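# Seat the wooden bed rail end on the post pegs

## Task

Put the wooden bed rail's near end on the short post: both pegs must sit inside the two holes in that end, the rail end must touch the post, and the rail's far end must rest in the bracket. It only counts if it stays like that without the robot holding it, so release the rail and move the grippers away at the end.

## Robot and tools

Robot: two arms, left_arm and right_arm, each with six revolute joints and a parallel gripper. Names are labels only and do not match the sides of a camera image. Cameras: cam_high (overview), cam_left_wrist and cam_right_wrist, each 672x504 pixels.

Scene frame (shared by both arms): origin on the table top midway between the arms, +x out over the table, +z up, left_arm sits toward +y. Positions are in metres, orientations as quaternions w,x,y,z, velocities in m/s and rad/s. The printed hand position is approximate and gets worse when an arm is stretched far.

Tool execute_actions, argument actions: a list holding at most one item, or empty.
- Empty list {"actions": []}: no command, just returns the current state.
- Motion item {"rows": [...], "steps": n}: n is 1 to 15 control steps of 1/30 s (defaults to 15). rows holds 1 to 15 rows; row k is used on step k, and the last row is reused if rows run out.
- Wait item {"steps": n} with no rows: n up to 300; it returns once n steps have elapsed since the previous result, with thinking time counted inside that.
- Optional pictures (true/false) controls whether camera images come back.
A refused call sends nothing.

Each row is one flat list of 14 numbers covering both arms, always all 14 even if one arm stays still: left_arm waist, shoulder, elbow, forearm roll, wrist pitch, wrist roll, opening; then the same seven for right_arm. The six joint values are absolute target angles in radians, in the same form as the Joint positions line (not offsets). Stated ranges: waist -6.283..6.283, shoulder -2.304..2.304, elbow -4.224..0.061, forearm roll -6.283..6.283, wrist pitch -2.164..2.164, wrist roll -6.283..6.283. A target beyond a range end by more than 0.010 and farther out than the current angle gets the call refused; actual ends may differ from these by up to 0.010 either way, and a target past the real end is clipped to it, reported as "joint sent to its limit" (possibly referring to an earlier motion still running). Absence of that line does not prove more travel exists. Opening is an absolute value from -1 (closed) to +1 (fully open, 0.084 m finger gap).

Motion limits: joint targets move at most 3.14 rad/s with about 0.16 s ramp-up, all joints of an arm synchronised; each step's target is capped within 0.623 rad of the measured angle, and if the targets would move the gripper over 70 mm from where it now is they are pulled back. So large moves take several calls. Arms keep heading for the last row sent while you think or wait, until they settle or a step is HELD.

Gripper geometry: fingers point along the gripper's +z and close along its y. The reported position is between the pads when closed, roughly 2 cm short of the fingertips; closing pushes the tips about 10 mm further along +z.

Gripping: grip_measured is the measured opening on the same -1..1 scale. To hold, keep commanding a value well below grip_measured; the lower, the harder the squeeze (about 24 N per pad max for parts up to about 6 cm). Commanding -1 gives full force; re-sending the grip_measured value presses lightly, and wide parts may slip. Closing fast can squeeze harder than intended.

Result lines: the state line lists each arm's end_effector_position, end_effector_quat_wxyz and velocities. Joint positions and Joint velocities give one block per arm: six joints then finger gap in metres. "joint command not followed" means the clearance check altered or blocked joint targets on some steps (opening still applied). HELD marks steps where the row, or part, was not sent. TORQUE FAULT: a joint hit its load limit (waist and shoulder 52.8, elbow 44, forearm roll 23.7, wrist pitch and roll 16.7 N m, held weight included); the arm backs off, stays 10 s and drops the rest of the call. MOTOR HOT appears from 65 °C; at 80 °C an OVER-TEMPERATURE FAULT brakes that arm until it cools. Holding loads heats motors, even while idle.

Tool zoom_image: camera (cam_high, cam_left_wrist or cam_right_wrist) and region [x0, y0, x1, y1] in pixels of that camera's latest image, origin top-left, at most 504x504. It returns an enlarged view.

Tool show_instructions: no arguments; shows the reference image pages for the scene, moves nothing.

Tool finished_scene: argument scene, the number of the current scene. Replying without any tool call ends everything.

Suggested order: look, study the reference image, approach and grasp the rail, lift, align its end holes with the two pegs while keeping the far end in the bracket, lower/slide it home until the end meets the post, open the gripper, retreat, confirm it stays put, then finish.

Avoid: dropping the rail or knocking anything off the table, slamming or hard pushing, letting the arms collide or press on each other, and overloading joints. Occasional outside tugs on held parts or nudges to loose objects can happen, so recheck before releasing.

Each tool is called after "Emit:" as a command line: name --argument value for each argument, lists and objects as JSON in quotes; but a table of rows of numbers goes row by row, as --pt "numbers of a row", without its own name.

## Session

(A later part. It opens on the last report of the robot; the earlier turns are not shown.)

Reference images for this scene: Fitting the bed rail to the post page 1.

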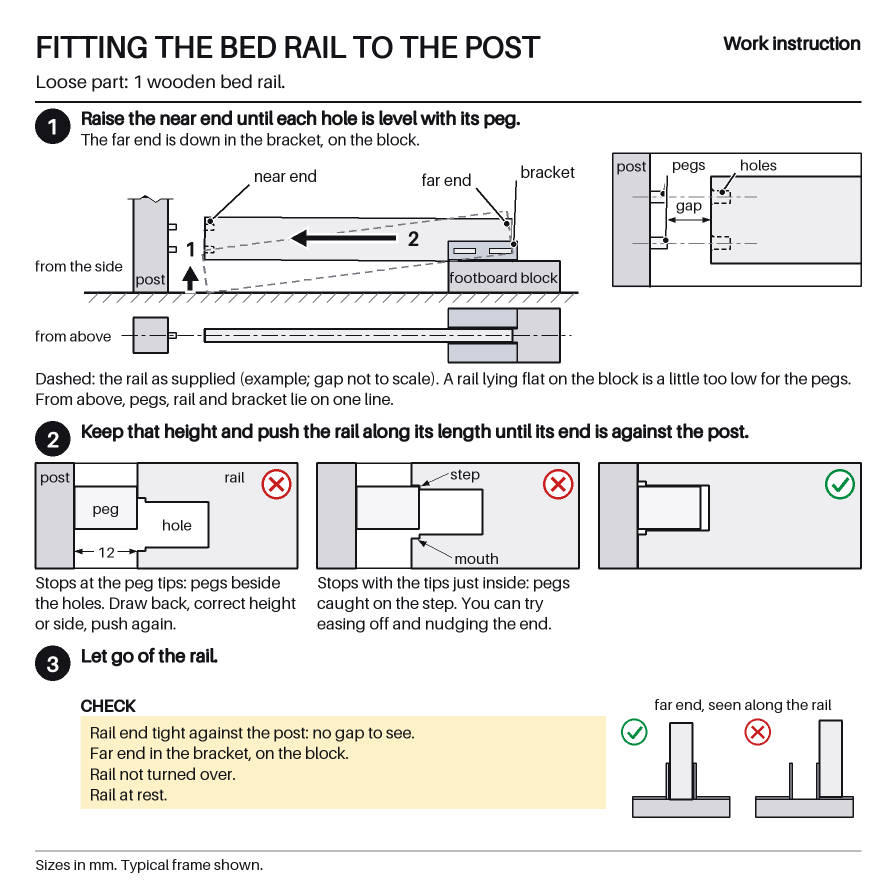

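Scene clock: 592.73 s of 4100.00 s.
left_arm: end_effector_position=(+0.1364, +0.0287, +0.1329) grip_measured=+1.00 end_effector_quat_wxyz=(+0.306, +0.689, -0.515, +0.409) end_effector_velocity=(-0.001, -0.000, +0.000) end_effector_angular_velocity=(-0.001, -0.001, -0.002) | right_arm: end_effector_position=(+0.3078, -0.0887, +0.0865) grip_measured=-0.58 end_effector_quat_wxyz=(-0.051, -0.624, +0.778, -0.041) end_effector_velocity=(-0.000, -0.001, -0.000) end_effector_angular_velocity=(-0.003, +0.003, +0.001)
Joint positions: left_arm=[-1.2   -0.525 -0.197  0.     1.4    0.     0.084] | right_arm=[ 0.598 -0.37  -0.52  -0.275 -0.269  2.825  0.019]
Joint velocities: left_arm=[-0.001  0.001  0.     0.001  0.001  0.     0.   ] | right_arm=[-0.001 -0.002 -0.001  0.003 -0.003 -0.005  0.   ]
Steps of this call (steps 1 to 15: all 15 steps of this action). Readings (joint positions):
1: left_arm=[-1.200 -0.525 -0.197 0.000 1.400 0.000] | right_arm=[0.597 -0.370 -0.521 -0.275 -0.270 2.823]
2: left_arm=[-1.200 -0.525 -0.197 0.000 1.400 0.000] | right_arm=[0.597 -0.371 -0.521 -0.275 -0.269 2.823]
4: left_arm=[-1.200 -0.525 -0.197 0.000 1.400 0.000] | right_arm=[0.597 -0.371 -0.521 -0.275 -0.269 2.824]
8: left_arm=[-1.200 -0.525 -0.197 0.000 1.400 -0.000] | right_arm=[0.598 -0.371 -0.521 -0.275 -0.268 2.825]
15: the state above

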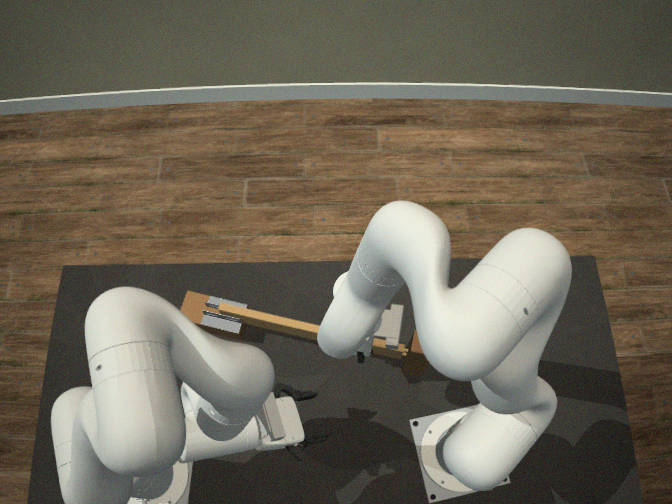

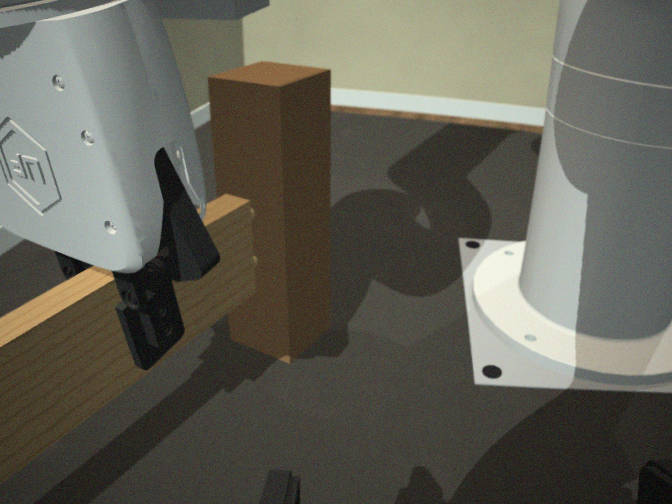

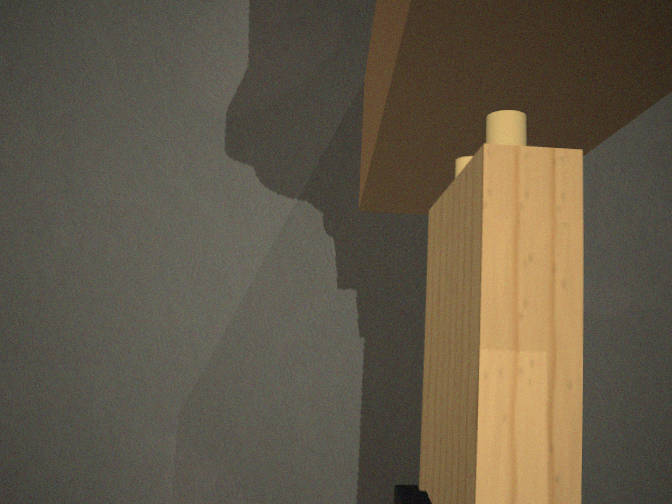

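Emit:
execute_actions --actions '[{"rows":[[-1.2,-0.525,-0.197,0,1.4,0,1,0.6019,-0.369,-0.5182,-0.2974,-0.2721,2.8502,-1],[-1.2,-0.525,-0.197,0,1.4,0,1,0.6019,-0.369,-0.5182,-0.2974,-0.2721,2.8502,-1],[-1.2,-0.525,-0.197,0,1.4,0,1,0.6019,-0.369,-0.5182,-0.2974,-0.2721,2.8502,-1],[-1.2,-0.525,-0.197,0,1.4,0,1,0.6033,-0.3683,-0.517,-0.2974,-0.2716,2.8516,-1],[-1.2,-0.525,-0.197,0,1.4,0,1,0.6033,-0.3683,-0.517,-0.2974,-0.2716,2.8516,-1],[-1.2,-0.525,-0.197,0,1.4,0,1,0.6033,-0.3683,-0.517,-0.2974,-0.2716,2.8516,-1],[-1.2,-0.525,-0.197,0,1.4,0,1,0.6019,-0.3673,-0.5182,-0.2974,-0.2738,2.8502,-1],[-1.2,-0.525,-0.197,0,1.4,0,1,0.6019,-0.3673,-0.5182,-0.2974,-0.2738,2.8502,-1],[-1.2,-0.525,-0.197,0,1.4,0,1,0.6019,-0.3673,-0.5182,-0.2974,-0.2738,2.8502,-1],[-1.2,-0.525,-0.197,0,1.4,0,1,0.6005,-0.3697,-0.5194,-0.2974,-0.2726,2.8488,-1],[-1.2,-0.525,-0.197,0,1.4,0,1,0.6005,-0.3697,-0.5194,-0.2974,-0.2726,2.8488,-1],[-1.2,-0.525,-0.197,0,1.4,0,1,0.6005,-0.3697,-0.5194,-0.2974,-0.2726,2.8488,-1],[-1.2,-0.525,-0.197,0,1.4,0,1,0.6019,-0.3707,-0.5182,-0.2974,-0.2704,2.8502,-1]],"steps":15}]'

Scene clock: 626.50 s of 4100.00 s.
left_arm: end_effector_position=(+0.1364, +0.0287, +0.1329) grip_measured=+1.00 end_effector_quat_wxyz=(+0.306, +0.689, -0.515, +0.409) end_effector_velocity=(+0.000, -0.000, +0.000) end_effector_angular_velocity=(-0.000, +0.000, +0.001) | right_arm: end_effector_position=(+0.3080, -0.0888, +0.0864) grip_measured=-0.58 end_effector_quat_wxyz=(-0.049, -0.625, +0.778, -0.044) end_effector_velocity=(-0.001, +0.000, -0.002) end_effector_angular_velocity=(-0.004, +0.003, +0.001)
Joint positions: left_arm=[-1.2   -0.525 -0.197 -0.     1.4    0.     0.084] | right_arm=[ 0.602 -0.369 -0.519 -0.297 -0.267  2.85   0.019]
Joint velocities: left_arm=[ 0.     0.    -0.001 -0.    -0.001 -0.    -0.   ] | right_arm=[ 0.002 -0.008 -0.002 -0.003  0.     0.005 -0.   ]
Steps of this call (steps 1 to 15: the robot went on to your last target; steps 16 to 90: nothing new was sent; then 30.27 s passed at rest; steps 91 to 105: all 15 steps of this action). Readings (joint positions):
91: left_arm=[-1.200 -0.525 -0.197 -0.000 1.400 0.000] | right_arm=[0.598 -0.370 -0.520 -0.275 -0.269 2.825]
92: left_arm=[-1.200 -0.525 -0.197 -0.000 1.400 -0.000] | right_arm=[0.598 -0.370 -0.520 -0.277 -0.269 2.828]
94: left_arm=[-1.200 -0.525 -0.197 0.000 1.400 -0.000] | right_arm=[0.600 -0.369 -0.519 -0.287 -0.268 2.839]
98: left_arm=[-1.200 -0.525 -0.197 0.000 1.400 0.000] | right_arm=[0.602 -0.369 -0.518 -0.296 -0.267 2.849]
105: the state above

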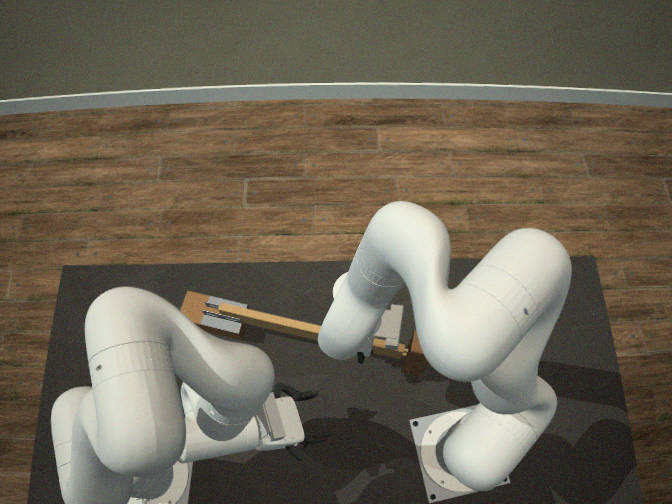

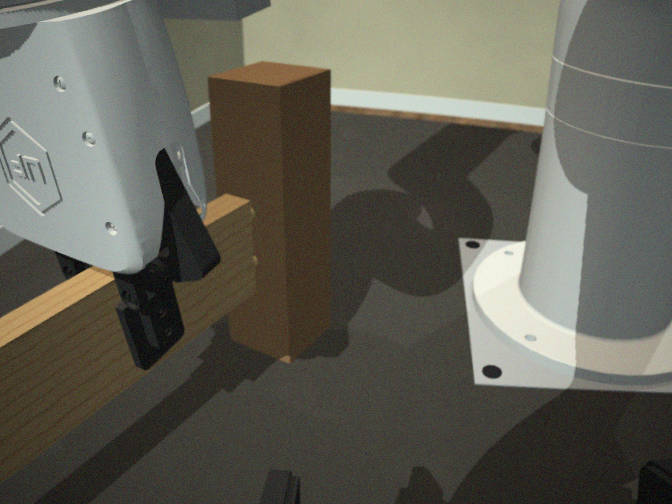

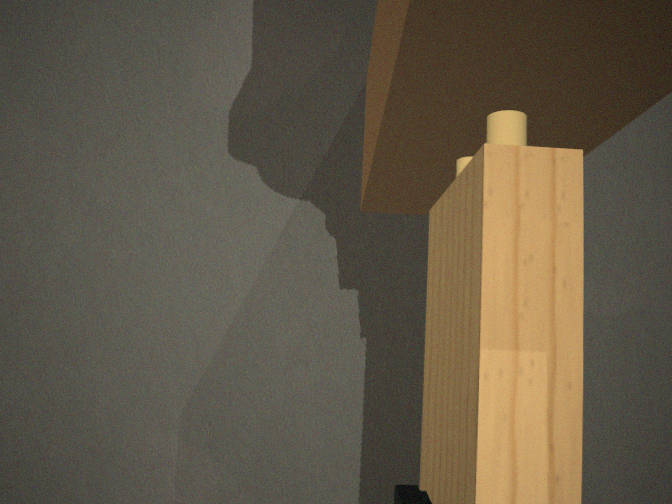

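Emit:
execute_actions --actions '[{"rows":[[-1.2,-0.525,-0.197,0,1.4,0,1,0.5993,-0.3718,-0.5224,-0.2733,-0.2752,2.8248,-1],[-1.2,-0.525,-0.197,0,1.4,0,1,0.5993,-0.3718,-0.5224,-0.2733,-0.2752,2.8248,-1],[-1.2,-0.525,-0.197,0,1.4,0,1,0.5993,-0.3718,-0.5224,-0.2733,-0.2752,2.8248,-1],[-1.2,-0.525,-0.197,0,1.4,0,1,0.6007,-0.3711,-0.5212,-0.2733,-0.2747,2.8262,-1],[-1.2,-0.525,-0.197,0,1.4,0,1,0.6007,-0.3711,-0.5212,-0.2733,-0.2747,2.8262,-1],[-1.2,-0.525,-0.197,0,1.4,0,1,0.6007,-0.3711,-0.5212,-0.2733,-0.2747,2.8262,-1],[-1.2,-0.525,-0.197,0,1.4,0,1,0.5993,-0.3701,-0.5224,-0.2733,-0.2769,2.8248,-1],[-1.2,-0.525,-0.197,0,1.4,0,1,0.5993,-0.3701,-0.5224,-0.2733,-0.2769,2.8248,-1],[-1.2,-0.525,-0.197,0,1.4,0,1,0.5993,-0.3701,-0.5224,-0.2733,-0.2769,2.8248,-1],[-1.2,-0.525,-0.197,0,1.4,0,1,0.5979,-0.3725,-0.5236,-0.2733,-0.2757,2.8234,-1],[-1.2,-0.525,-0.197,0,1.4,0,1,0.5979,-0.3725,-0.5236,-0.2733,-0.2757,2.8234,-1],[-1.2,-0.525,-0.197,0,1.4,0,1,0.5979,-0.3725,-0.5236,-0.2733,-0.2757,2.8234,-1],[-1.2,-0.525,-0.197,0,1.4,0,1,0.5993,-0.3735,-0.5224,-0.2733,-0.2735,2.8248,-1]],"steps":15}]'

Scene clock: 647.80 s of 4100.00 s.
left_arm: end_effector_position=(+0.1364, +0.0287, +0.1329) grip_measured=+1.00 end_effector_quat_wxyz=(+0.306, +0.689, -0.515, +0.409) end_effector_velocity=(-0.000, -0.000, +0.000) end_effector_angular_velocity=(-0.001, -0.000, -0.000) | right_arm: end_effector_position=(+0.3079, -0.0885, +0.0864) grip_measured=-0.58 end_effector_quat_wxyz=(-0.053, -0.624, +0.778, -0.041) end_effector_velocity=(-0.001, +0.000, -0.002) end_effector_angular_velocity=(-0.004, +0.003, +0.001)
Joint positions: left_arm=[-1.2   -0.525 -0.197  0.     1.4    0.     0.084] | right_arm=[ 0.599 -0.372 -0.523 -0.273 -0.273  2.824  0.019]
Joint velocities: left_arm=[-0.001  0.001 -0.001 -0.    -0.001 -0.     0.   ] | right_arm=[ 0.003 -0.008 -0.003 -0.001 -0.001  0.003 -0.   ]
Steps of this call (steps 1 to 15: the robot went on to your last target; steps 16 to 90: nothing new was sent; then 17.80 s passed at rest; steps 91 to 105: all 15 steps of this action). Readings (joint positions):
91: left_arm=[-1.200 -0.525 -0.197 0.000 1.400 0.000] | right_arm=[0.602 -0.371 -0.520 -0.297 -0.268 2.850]
92: left_arm=[-1.200 -0.525 -0.197 0.000 1.400 -0.000] | right_arm=[0.602 -0.371 -0.520 -0.295 -0.268 2.847]
94: left_arm=[-1.200 -0.525 -0.197 0.000 1.400 -0.000] | right_arm=[0.600 -0.372 -0.521 -0.284 -0.270 2.836]
98: left_arm=[-1.200 -0.525 -0.197 -0.000 1.400 0.000] | right_arm=[0.599 -0.372 -0.522 -0.275 -0.272 2.827]
105: the state above

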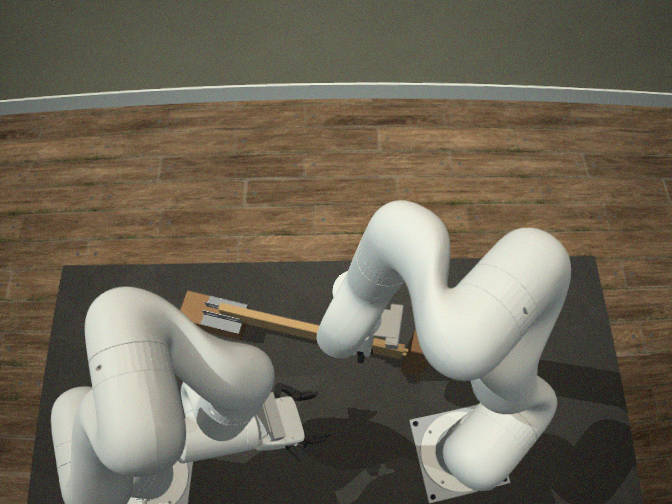

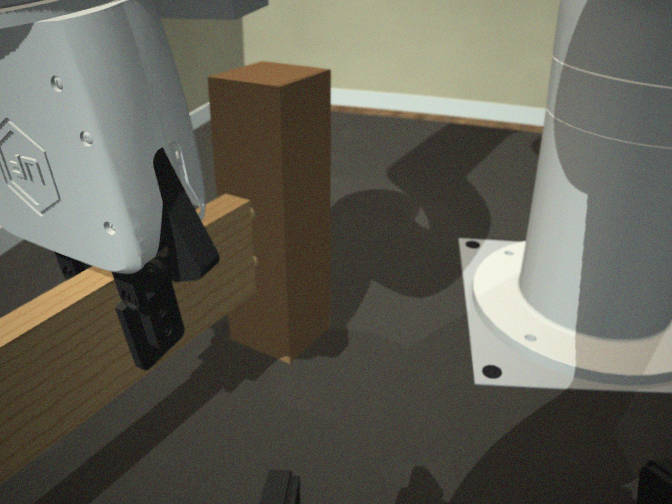

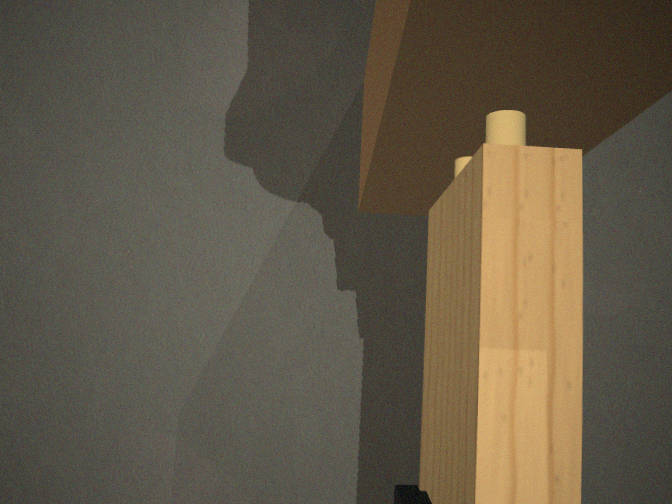

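Emit:
execute_actions --actions '[{"rows":[[-1.2,-0.525,-0.197,0,1.4,0,1,0.5973,-0.3698,-0.5189,-0.2752,-0.268,2.8248,-1],[-1.2,-0.525,-0.197,0,1.4,0,1,0.5973,-0.3698,-0.5189,-0.2752,-0.268,2.8248,-1],[-1.2,-0.525,-0.197,0,1.4,0,1,0.5973,-0.3698,-0.5189,-0.2752,-0.268,2.8248,-1],[-1.2,-0.525,-0.197,0,1.4,0,1,0.5987,-0.3691,-0.5177,-0.2752,-0.2675,2.8262,-1],[-1.2,-0.525,-0.197,0,1.4,0,1,0.5987,-0.3691,-0.5177,-0.2752,-0.2675,2.8262,-1],[-1.2,-0.525,-0.197,0,1.4,0,1,0.5987,-0.3691,-0.5177,-0.2752,-0.2675,2.8262,-1],[-1.2,-0.525,-0.197,0,1.4,0,1,0.5973,-0.3681,-0.5189,-0.2752,-0.2697,2.8248,-1],[-1.2,-0.525,-0.197,0,1.4,0,1,0.5973,-0.3681,-0.5189,-0.2752,-0.2697,2.8248,-1],[-1.2,-0.525,-0.197,0,1.4,0,1,0.5973,-0.3681,-0.5189,-0.2752,-0.2697,2.8248,-1],[-1.2,-0.525,-0.197,0,1.4,0,1,0.5959,-0.3705,-0.5201,-0.2752,-0.2685,2.8234,-1],[-1.2,-0.525,-0.197,0,1.4,0,1,0.5959,-0.3705,-0.5201,-0.2752,-0.2685,2.8234,-1],[-1.2,-0.525,-0.197,0,1.4,0,1,0.5959,-0.3705,-0.5201,-0.2752,-0.2685,2.8234,-1],[-1.2,-0.525,-0.197,0,1.4,0,1,0.5973,-0.3715,-0.5189,-0.2752,-0.2663,2.8248,-1]],"steps":15}]'

Scene clock: 665.60 s of 4100.00 s.
left_arm: end_effector_position=(+0.1364, +0.0287, +0.1329) grip_measured=+1.00 end_effector_quat_wxyz=(+0.306, +0.689, -0.515, +0.409) end_effector_velocity=(-0.001, -0.000, +0.000) end_effector_angular_velocity=(-0.000, +0.001, -0.002) | right_arm: end_effector_position=(+0.3079, -0.0887, +0.0862) grip_measured=-0.58 end_effector_quat_wxyz=(-0.050, -0.625, +0.778, -0.040) end_effector_velocity=(-0.001, -0.000, -0.004) end_effector_angular_velocity=(+0.001, +0.002, -0.002)
Joint positions: left_arm=[-1.2   -0.525 -0.197 -0.     1.4   -0.     0.084] | right_arm=[ 0.597 -0.37  -0.52  -0.275 -0.266  2.824  0.019]
Joint velocities: left_arm=[-0.001  0.001  0.     0.001 -0.    -0.     0.   ] | right_arm=[ 0.001 -0.011  0.001 -0.003  0.011  0.006 -0.   ]
Steps of this call (steps 1 to 15: the robot went on to your last target; steps 16 to 90: nothing new was sent; then 14.30 s passed at rest; steps 91 to 105: all 15 steps of this action). Readings (joint positions):
91: left_arm=[-1.200 -0.525 -0.197 0.000 1.400 -0.000] | right_arm=[0.599 -0.373 -0.524 -0.273 -0.273 2.825]
92: left_arm=[-1.200 -0.525 -0.197 -0.000 1.400 -0.000] | right_arm=[0.599 -0.373 -0.523 -0.274 -0.273 2.825]
94: left_arm=[-1.200 -0.525 -0.197 -0.000 1.400 -0.000] | right_arm=[0.598 -0.372 -0.522 -0.274 -0.269 2.825]
98: left_arm=[-1.200 -0.525 -0.197 0.000 1.400 0.000] | right_arm=[0.598 -0.370 -0.519 -0.275 -0.266 2.825]
105: the state above

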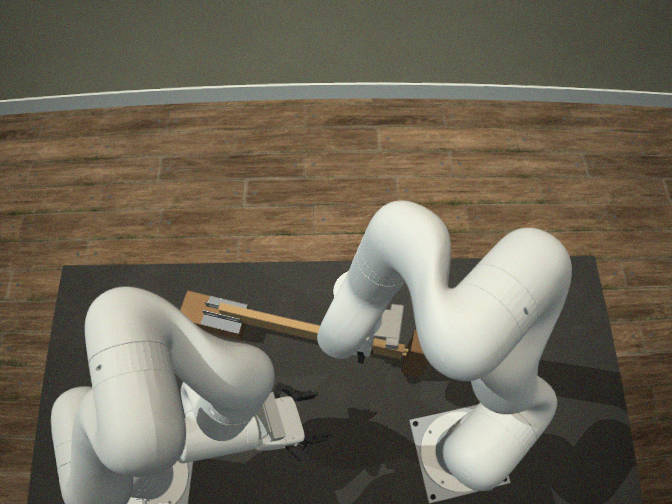

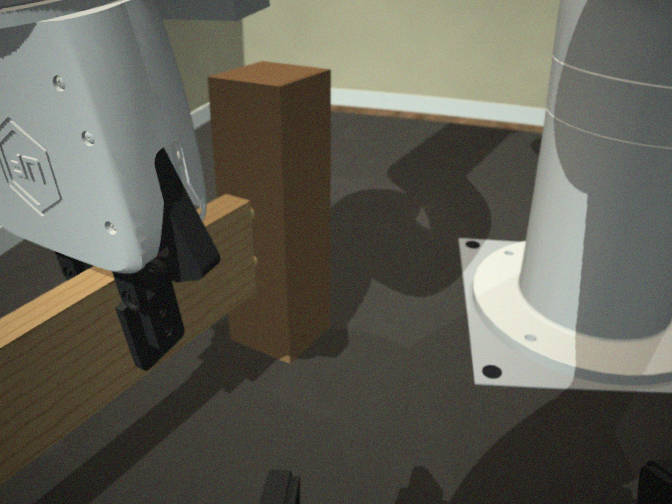

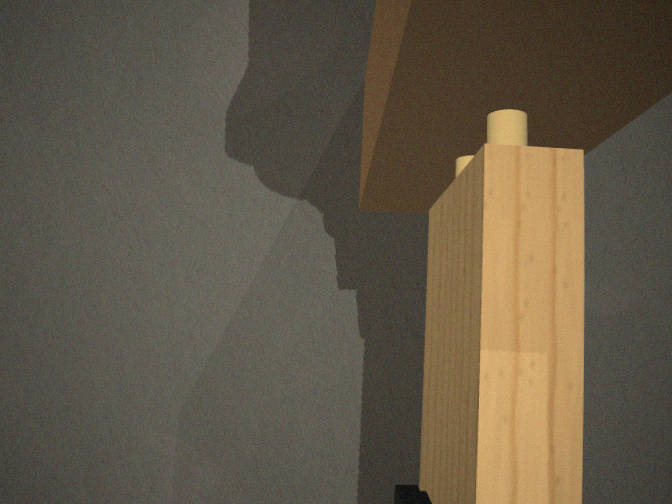

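Emit:
execute_actions --actions '[{"rows":[[-1.2,-0.525,-0.197,0,1.4,0,1,0.5985,-0.371,-0.521,-0.274,-0.272,2.8248,-0.8],[-1.2,-0.525,-0.197,0,1.4,0,1,0.5985,-0.371,-0.521,-0.274,-0.272,2.8248,-0.7],[-1.2,-0.525,-0.197,0,1.4,0,1,0.5985,-0.371,-0.521,-0.274,-0.272,2.8248,-0.64],[-1.2,-0.525,-0.197,0,1.4,0,1,0.5985,-0.371,-0.521,-0.274,-0.272,2.8248,-0.64],[-1.2,-0.525,-0.197,0,1.4,0,1,0.5985,-0.371,-0.521,-0.274,-0.272,2.8248,-0.64],[-1.2,-0.525,-0.197,0,1.4,0,1,0.5985,-0.371,-0.521,-0.274,-0.272,2.8248,-0.64],[-1.2,-0.525,-0.197,0,1.4,0,1,0.5981,-0.37,-0.5204,-0.2743,-0.2724,2.8248,-0.66],[-1.2,-0.525,-0.197,0,1.4,0,1,0.5978,-0.369,-0.5198,-0.2746,-0.2728,2.8248,-0.68],[-1.2,-0.525,-0.197,0,1.4,0,1,0.5974,-0.368,-0.5192,-0.275,-0.2732,2.8247,-0.7],[-1.2,-0.525,-0.197,0,1.4,0,1,0.5971,-0.367,-0.5186,-0.2753,-0.2736,2.8247,-0.7],[-1.2,-0.525,-0.197,0,1.4,0,1,0.5967,-0.366,-0.518,-0.2756,-0.274,2.8247,-0.7],[-1.2,-0.525,-0.197,0,1.4,0,1,0.5964,-0.365,-0.5174,-0.276,-0.2744,2.8246,-0.7],[-1.2,-0.525,-0.197,0,1.4,0,1,0.596,-0.364,-0.5168,-0.2763,-0.2748,2.8246,-0.7]],"steps":15}]'

Scene clock: 686.90 s of 4100.00 s.
left_arm: end_effector_position=(+0.1364, +0.0287, +0.1329) grip_measured=+1.00 end_effector_quat_wxyz=(+0.306, +0.689, -0.515, +0.409) end_effector_velocity=(+0.000, -0.000, -0.000) end_effector_angular_velocity=(-0.000, +0.000, +0.001) | right_arm: end_effector_position=(+0.3080, -0.0888, +0.0872) grip_measured=-0.58 end_effector_quat_wxyz=(-0.049, -0.625, +0.778, -0.040) end_effector_velocity=(+0.000, -0.000, +0.004) end_effector_angular_velocity=(+0.019, -0.014, +0.002)
Joint positions: left_arm=[-1.2   -0.525 -0.197  0.     1.4   -0.     0.084] | right_arm=[ 0.597 -0.366 -0.518 -0.275 -0.266  2.825  0.019]
Joint velocities: left_arm=[ 0.    -0.001 -0.001 -0.     0.    -0.     0.   ] | right_arm=[-0.004  0.022  0.016 -0.005  0.018 -0.     0.   ]
Steps of this call (steps 1 to 15: the robot went on to your last target; steps 16 to 90: nothing new was sent; then 17.80 s passed at rest; steps 91 to 105: all 15 steps of this action). Readings (joint positions):
91: left_arm=[-1.200 -0.525 -0.197 0.000 1.400 0.000] | right_arm=[0.597 -0.371 -0.520 -0.275 -0.265 2.825]
92: left_arm=[-1.200 -0.525 -0.197 -0.000 1.400 0.000] | right_arm=[0.597 -0.371 -0.520 -0.275 -0.266 2.825]
94: left_arm=[-1.200 -0.525 -0.197 -0.000 1.400 0.000] | right_arm=[0.598 -0.372 -0.521 -0.275 -0.267 2.825]
98: left_arm=[-1.200 -0.525 -0.197 -0.000 1.400 0.000] | right_arm=[0.598 -0.371 -0.521 -0.274 -0.268 2.825]
105: the state above

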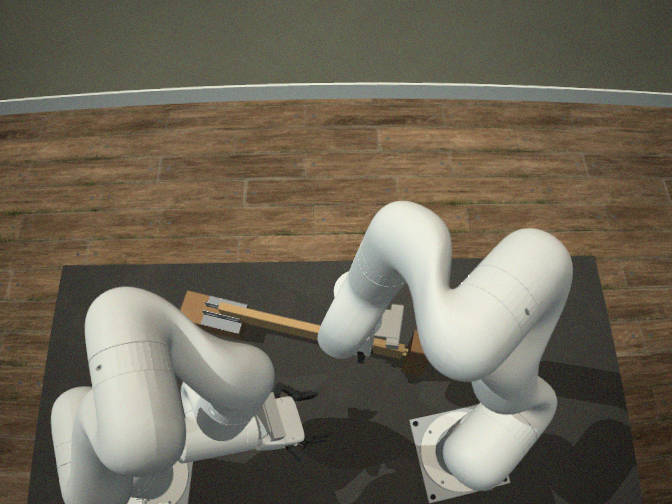

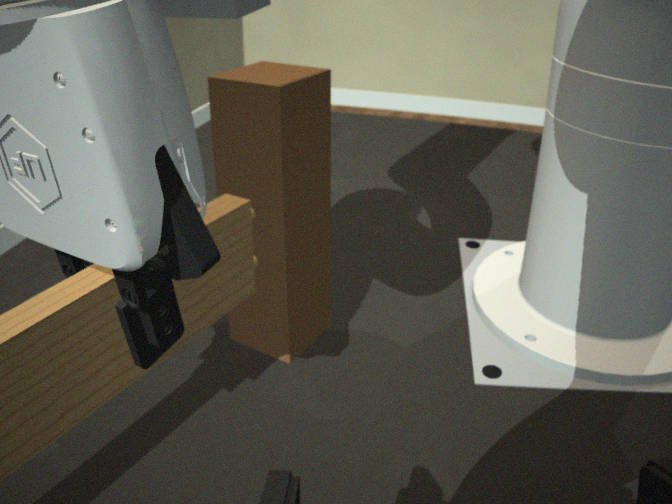

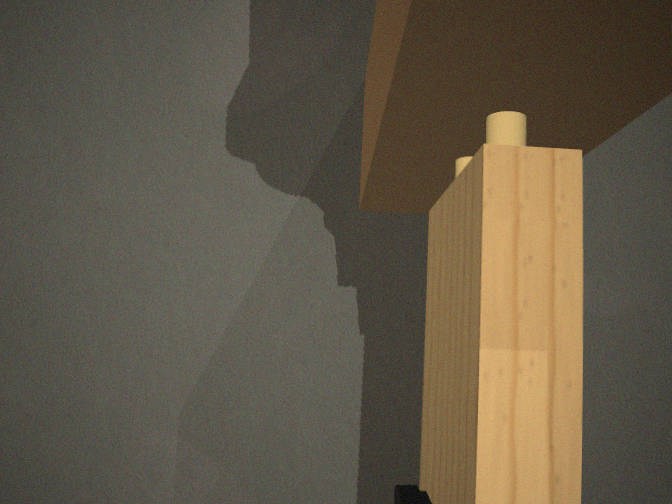

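Emit:
execute_actions --actions '[{"steps":20}]'

Emit:
zoom_image --camera "cam_left_wrist" --region '[180,160,340,320]'

Scene clock: 699.50 s of 4100.00 s.
left_arm: end_effector_position=(+0.1364, +0.0287, +0.1329) grip_measured=+1.00 end_effector_quat_wxyz=(+0.306, +0.689, -0.515, +0.409) end_effector_velocity=(+0.000, -0.000, +0.000) end_effector_angular_velocity=(-0.001, -0.000, +0.000) | right_arm: end_effector_position=(+0.3084, -0.0889, +0.0877) grip_measured=-0.58 end_effector_quat_wxyz=(-0.048, -0.624, +0.779, -0.040) end_effector_velocity=(-0.001, -0.001, -0.001) end_effector_angular_velocity=(-0.002, +0.002, -0.000)
Joint positions: left_arm=[-1.2   -0.525 -0.197 -0.     1.4   -0.     0.084] | right_arm=[ 0.596 -0.364 -0.517 -0.276 -0.265  2.825  0.019]
Joint velocities: left_arm=[ 0.001 -0.    -0.     0.     0.001 -0.     0.   ] | right_arm=[-0.    -0.001  0.002 -0.     0.001  0.     0.   ]
Steps of this call (steps 1 to 15: the robot went on to your last target; steps 16 to 90: nothing new was sent; then 9.60 s passed at rest). Readings (joint positions):
1: left_arm=[-1.200 -0.525 -0.197 0.000 1.400 -0.000] | right_arm=[0.597 -0.365 -0.517 -0.276 -0.266 2.825]
2: left_arm=[-1.200 -0.525 -0.197 0.000 1.400 -0.000] | right_arm=[0.597 -0.365 -0.517 -0.276 -0.265 2.825]
4: left_arm=[-1.200 -0.525 -0.197 -0.000 1.400 -0.000] | right_arm=[0.597 -0.364 -0.517 -0.276 -0.265 2.825]
8: left_arm=[-1.200 -0.525 -0.197 -0.000 1.400 -0.000] | right_arm=[0.596 -0.364 -0.517 -0.276 -0.265 2.825]
90: the state above
All arms were judged still, so your last target was given up. Only a new action makes them travel on or press farther. Fingers that are still opening or closing keep moving.

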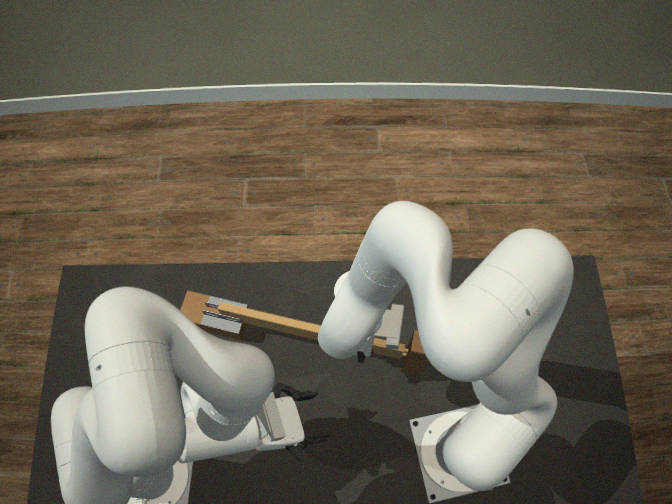

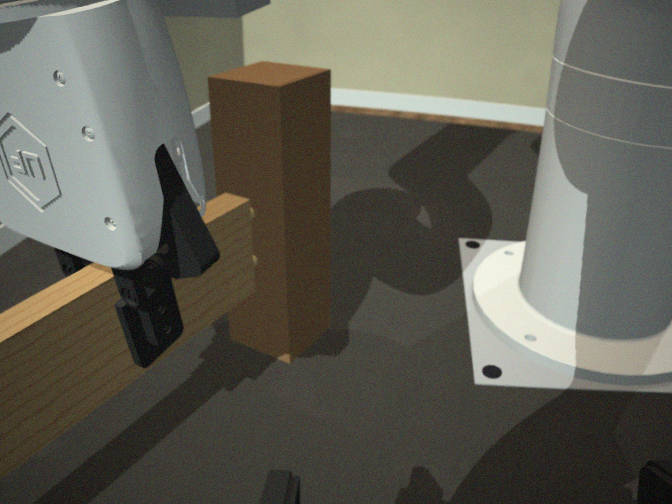

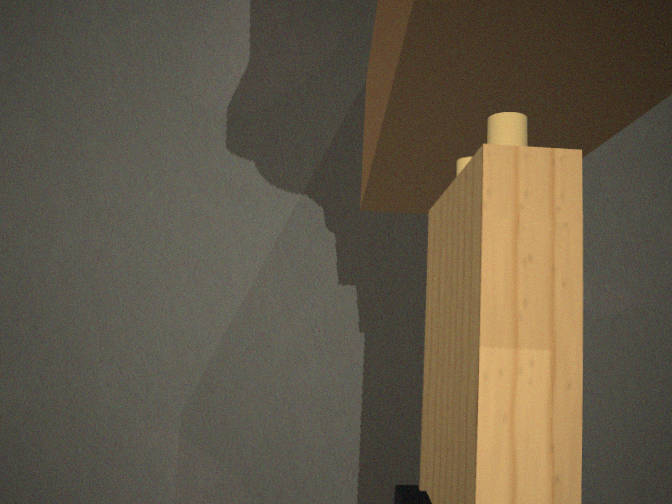

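Region (180, 160, 340, 320) of cam_left_wrist's 672x504 image, scaled by 3.150, with more detail than that image has.

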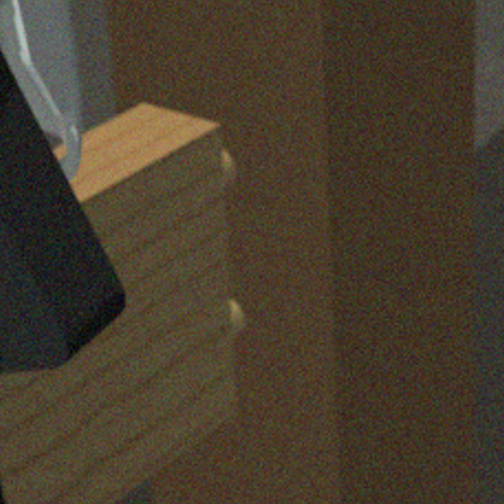

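Emit:
execute_actions --actions '[{"rows":[[-1.2,-0.525,-0.197,0,1.4,0,1,0.603,-0.37,-0.526,-0.27,-0.281,2.825,-1],[-1.2,-0.525,-0.197,0,1.4,0,1,0.6061,-0.3778,-0.534,-0.267,-0.2815,2.8254,-1],[-1.2,-0.525,-0.197,0,1.4,0,1,0.6061,-0.3778,-0.534,-0.267,-0.2815,2.8254,-1],[-1.2,-0.525,-0.197,0,1.4,0,1,0.6061,-0.3778,-0.534,-0.267,-0.2815,2.8254,-1],[-1.2,-0.525,-0.197,0,1.4,0,1,0.6061,-0.3778,-0.534,-0.267,-0.2815,2.8254,-1],[-1.2,-0.525,-0.197,0,1.4,0,1,0.6061,-0.3778,-0.534,-0.267,-0.2815,2.8254,-1],[-1.2,-0.525,-0.197,0,1.4,0,1,0.6061,-0.3778,-0.534,-0.267,-0.2815,2.8254,-1],[-1.2,-0.525,-0.197,0,1.4,0,1,0.6001,-0.3808,-0.5391,-0.267,-0.2836,2.8194,-1]],"steps":15}]'

Emit:
execute_actions --actions '[{"steps":10}]'

Scene clock: 732.33 s of 4100.00 s.
left_arm: end_effector_position=(+0.1364, +0.0287, +0.1329) grip_measured=+1.00 end_effector_quat_wxyz=(+0.306, +0.689, -0.515, +0.409) end_effector_velocity=(-0.000, -0.000, +0.000) end_effector_angular_velocity=(-0.000, -0.000, -0.000) | right_arm: end_effector_position=(+0.3101, -0.0859, +0.0865) grip_measured=-0.58 end_effector_quat_wxyz=(-0.056, -0.624, +0.778, -0.043) end_effector_velocity=(+0.009, +0.006, +0.002) end_effector_angular_velocity=(+0.016, -0.013, +0.001)
Joint positions: left_arm=[-1.2   -0.525 -0.197 -0.     1.4   -0.     0.084] | right_arm=[ 0.601 -0.381 -0.537 -0.267 -0.285  2.82   0.019]
Joint velocities: left_arm=[-0.001 -0.    -0.    -0.     0.001  0.     0.   ] | right_arm=[-0.007 -0.002 -0.016 -0.001  0.007 -0.006 -0.   ]
Steps of this call (steps 1 to 90: nothing new was sent; then 29.33 s passed at rest; steps 91 to 105: all 15 steps of this action). Readings (joint positions):
91: left_arm=[-1.200 -0.525 -0.197 0.000 1.400 0.000] | right_arm=[0.596 -0.364 -0.517 -0.276 -0.265 2.825]
92: left_arm=[-1.200 -0.525 -0.197 -0.000 1.400 0.000] | right_arm=[0.597 -0.365 -0.518 -0.276 -0.267 2.825]
94: left_arm=[-1.200 -0.525 -0.197 -0.000 1.400 -0.000] | right_arm=[0.600 -0.370 -0.524 -0.272 -0.275 2.825]
98: left_arm=[-1.200 -0.525 -0.197 -0.000 1.400 -0.000] | right_arm=[0.603 -0.377 -0.531 -0.269 -0.285 2.825]
105: the state above

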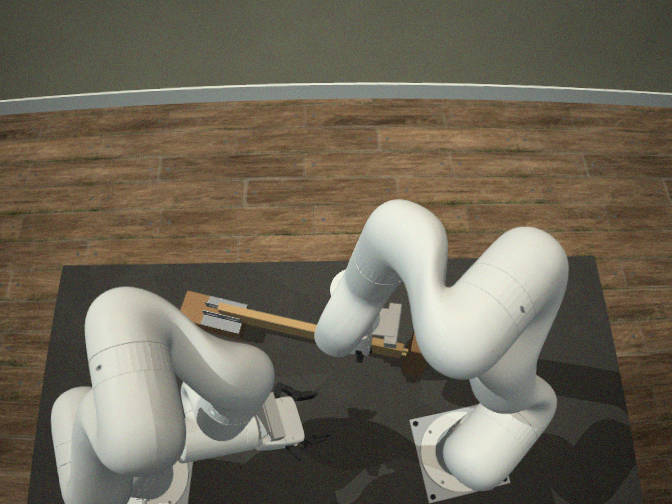

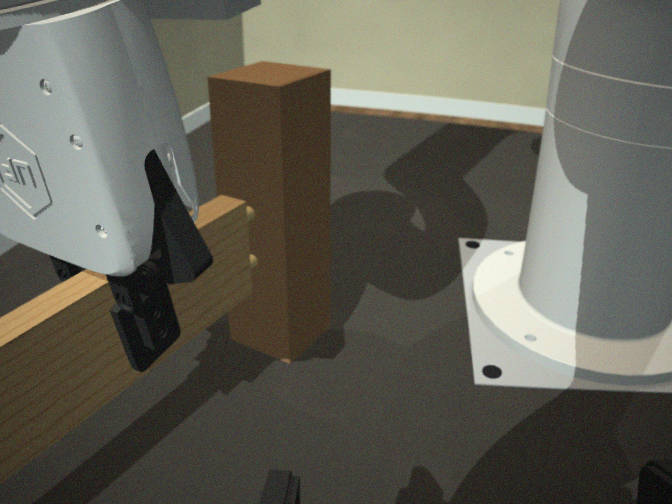

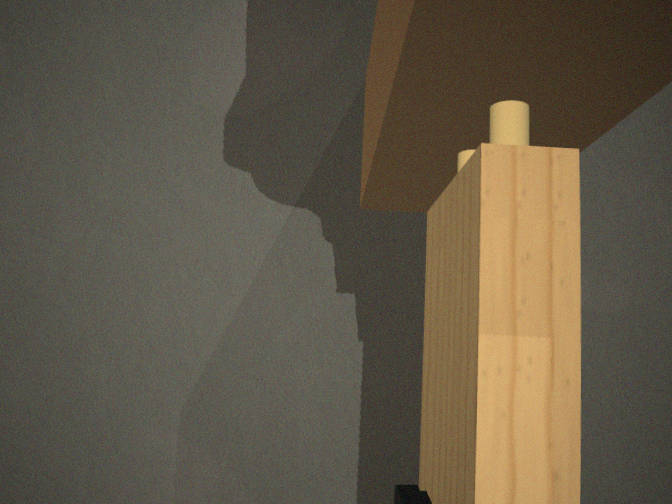

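Scene clock: 732.67 s of 4100.00 s.
left_arm: end_effector_position=(+0.1364, +0.0287, +0.1329) grip_measured=+1.00 end_effector_quat_wxyz=(+0.306, +0.689, -0.515, +0.409) end_effector_velocity=(-0.000, -0.000, +0.001) end_effector_angular_velocity=(-0.001, -0.000, -0.001) | right_arm: end_effector_position=(+0.3114, -0.0849, +0.0868) grip_measured=-0.58 end_effector_quat_wxyz=(-0.054, -0.624, +0.778, -0.042) end_effector_velocity=(+0.001, +0.001, +0.001) end_effector_angular_velocity=(+0.002, -0.002, -0.000)
Joint positions: left_arm=[-1.2   -0.525 -0.197 -0.     1.4    0.     0.084] | right_arm=[ 0.6   -0.381 -0.539 -0.267 -0.284  2.819  0.018]
Joint velocities: left_arm=[-0.002  0.001 -0.    -0.001  0.    -0.    -0.   ] | right_arm=[-0.001  0.    -0.003 -0.     0.001  0.    -0.   ]
Steps of this call (steps 1 to 10: the robot went on to your last target). Readings (joint positions):
1: left_arm=[-1.200 -0.525 -0.197 -0.000 1.400 0.000] | right_arm=[0.601 -0.381 -0.537 -0.267 -0.285 2.820]
2: left_arm=[-1.200 -0.525 -0.197 -0.000 1.400 -0.000] | right_arm=[0.601 -0.381 -0.538 -0.267 -0.285 2.819]
4: left_arm=[-1.200 -0.525 -0.197 0.000 1.400 -0.000] | right_arm=[0.600 -0.381 -0.538 -0.267 -0.285 2.819]
8: left_arm=[-1.200 -0.525 -0.197 -0.000 1.400 0.000] | right_arm=[0.600 -0.381 -0.539 -0.267 -0.284 2.819]
10: the state above

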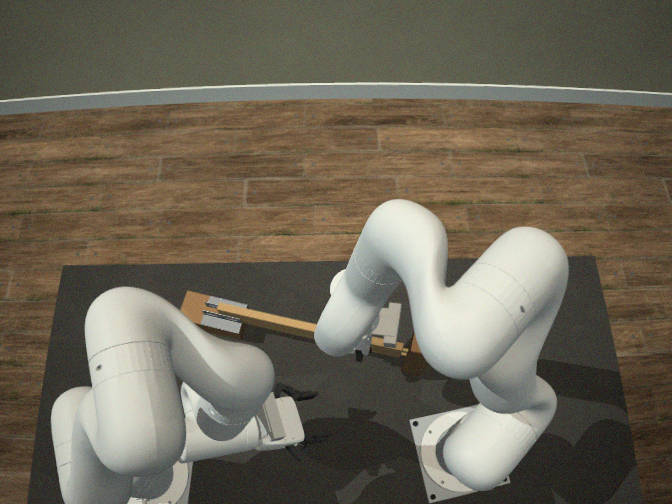

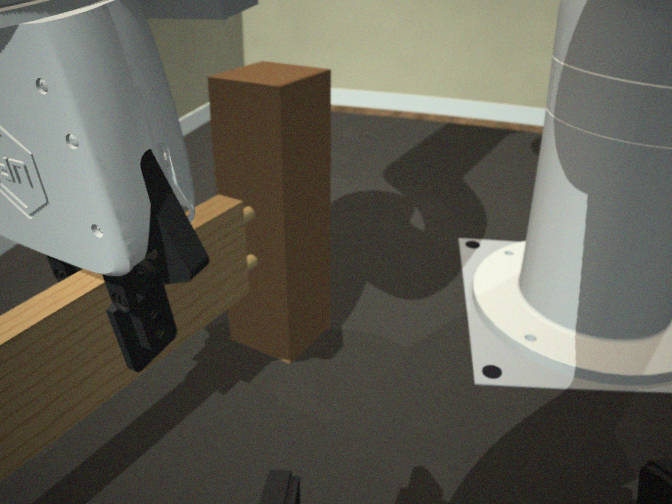

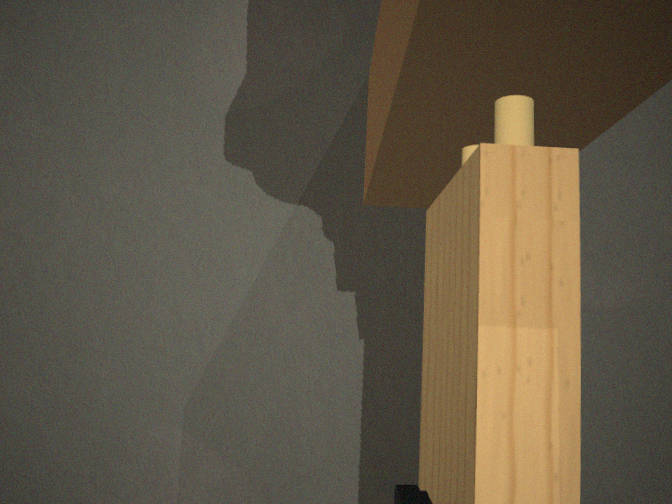

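Emit:
execute_actions --actions '[{"rows":[[-1.2,-0.525,-0.197,0,1.4,0,1,0.5984,-0.3791,-0.5362,-0.2686,-0.2824,2.8193,-1],[-1.2,-0.525,-0.197,0,1.4,0,1,0.5984,-0.3791,-0.5362,-0.2686,-0.2824,2.8193,-1],[-1.2,-0.525,-0.197,0,1.4,0,1,0.5967,-0.3774,-0.5333,-0.2702,-0.2811,2.8191,-1],[-1.2,-0.525,-0.197,0,1.4,0,1,0.5967,-0.3774,-0.5333,-0.2702,-0.2811,2.8191,-1],[-1.2,-0.525,-0.197,0,1.4,0,1,0.595,-0.3757,-0.5304,-0.2718,-0.2799,2.819,-1],[-1.2,-0.525,-0.197,0,1.4,0,1,0.595,-0.3757,-0.5304,-0.2718,-0.2799,2.819,-1],[-1.2,-0.525,-0.197,0,1.4,0,1,0.5933,-0.374,-0.5275,-0.2734,-0.2786,2.8188,-1]],"steps":15}]'

Scene clock: 744.30 s of 4100.00 s.
left_arm: end_effector_position=(+0.1364, +0.0287, +0.1329) grip_measured=+1.00 end_effector_quat_wxyz=(+0.306, +0.689, -0.515, +0.409) end_effector_velocity=(-0.000, +0.000, -0.000) end_effector_angular_velocity=(+0.000, +0.000, -0.001) | right_arm: end_effector_position=(+0.3113, -0.0877, +0.0871) grip_measured=-0.58 end_effector_quat_wxyz=(-0.051, -0.624, +0.778, -0.041) end_effector_velocity=(-0.000, -0.001, +0.000) end_effector_angular_velocity=(-0.001, +0.001, -0.000)
Joint positions: left_arm=[-1.2   -0.525 -0.197  0.     1.4    0.     0.084] | right_arm=[ 0.594 -0.374 -0.529 -0.273 -0.275  2.819  0.018]
Joint velocities: left_arm=[-0.001 -0.     0.     0.    -0.    -0.     0.   ] | right_arm=[-0.002  0.002  0.002 -0.001 -0.001 -0.     0.   ]
Steps of this call (steps 1 to 15: the robot went on to your last target; steps 16 to 90: nothing new was sent; then 8.13 s passed at rest; steps 91 to 105: all 15 steps of this action). Readings (joint positions):
91: left_arm=[-1.200 -0.525 -0.197 -0.000 1.400 0.000] | right_arm=[0.600 -0.381 -0.539 -0.267 -0.284 2.819]
92: left_arm=[-1.200 -0.525 -0.197 -0.000 1.400 -0.000] | right_arm=[0.600 -0.381 -0.539 -0.267 -0.283 2.819]
94: left_arm=[-1.200 -0.525 -0.197 0.000 1.400 0.000] | right_arm=[0.599 -0.380 -0.537 -0.268 -0.282 2.819]
98: left_arm=[-1.200 -0.525 -0.197 0.000 1.400 0.000] | right_arm=[0.596 -0.376 -0.533 -0.271 -0.279 2.819]
105: the state above

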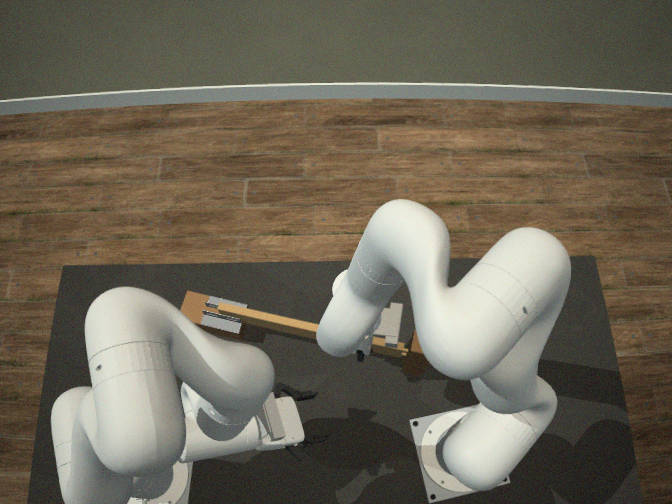

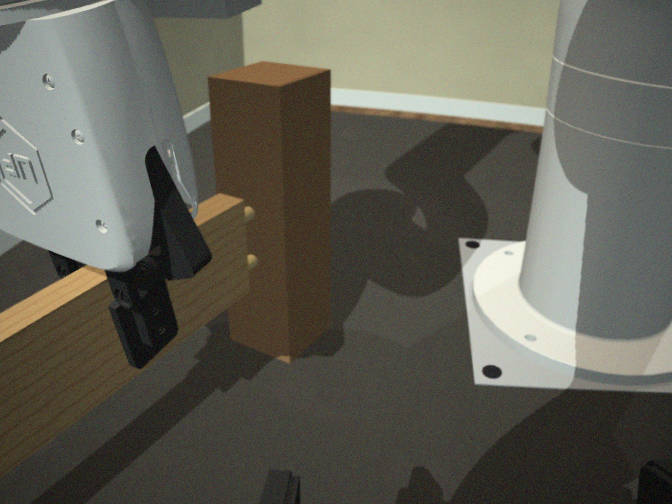

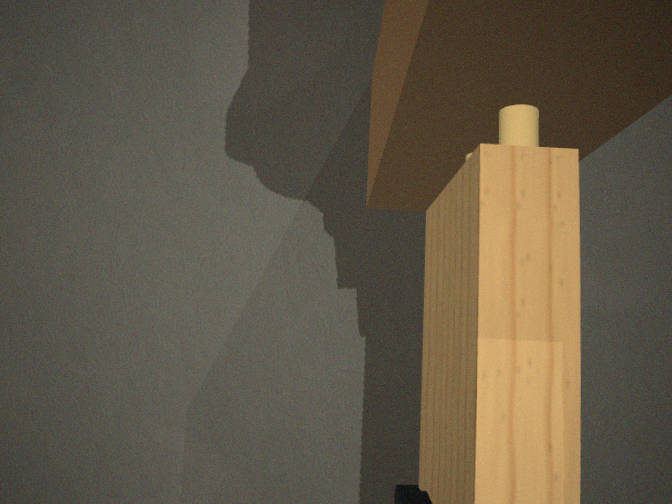

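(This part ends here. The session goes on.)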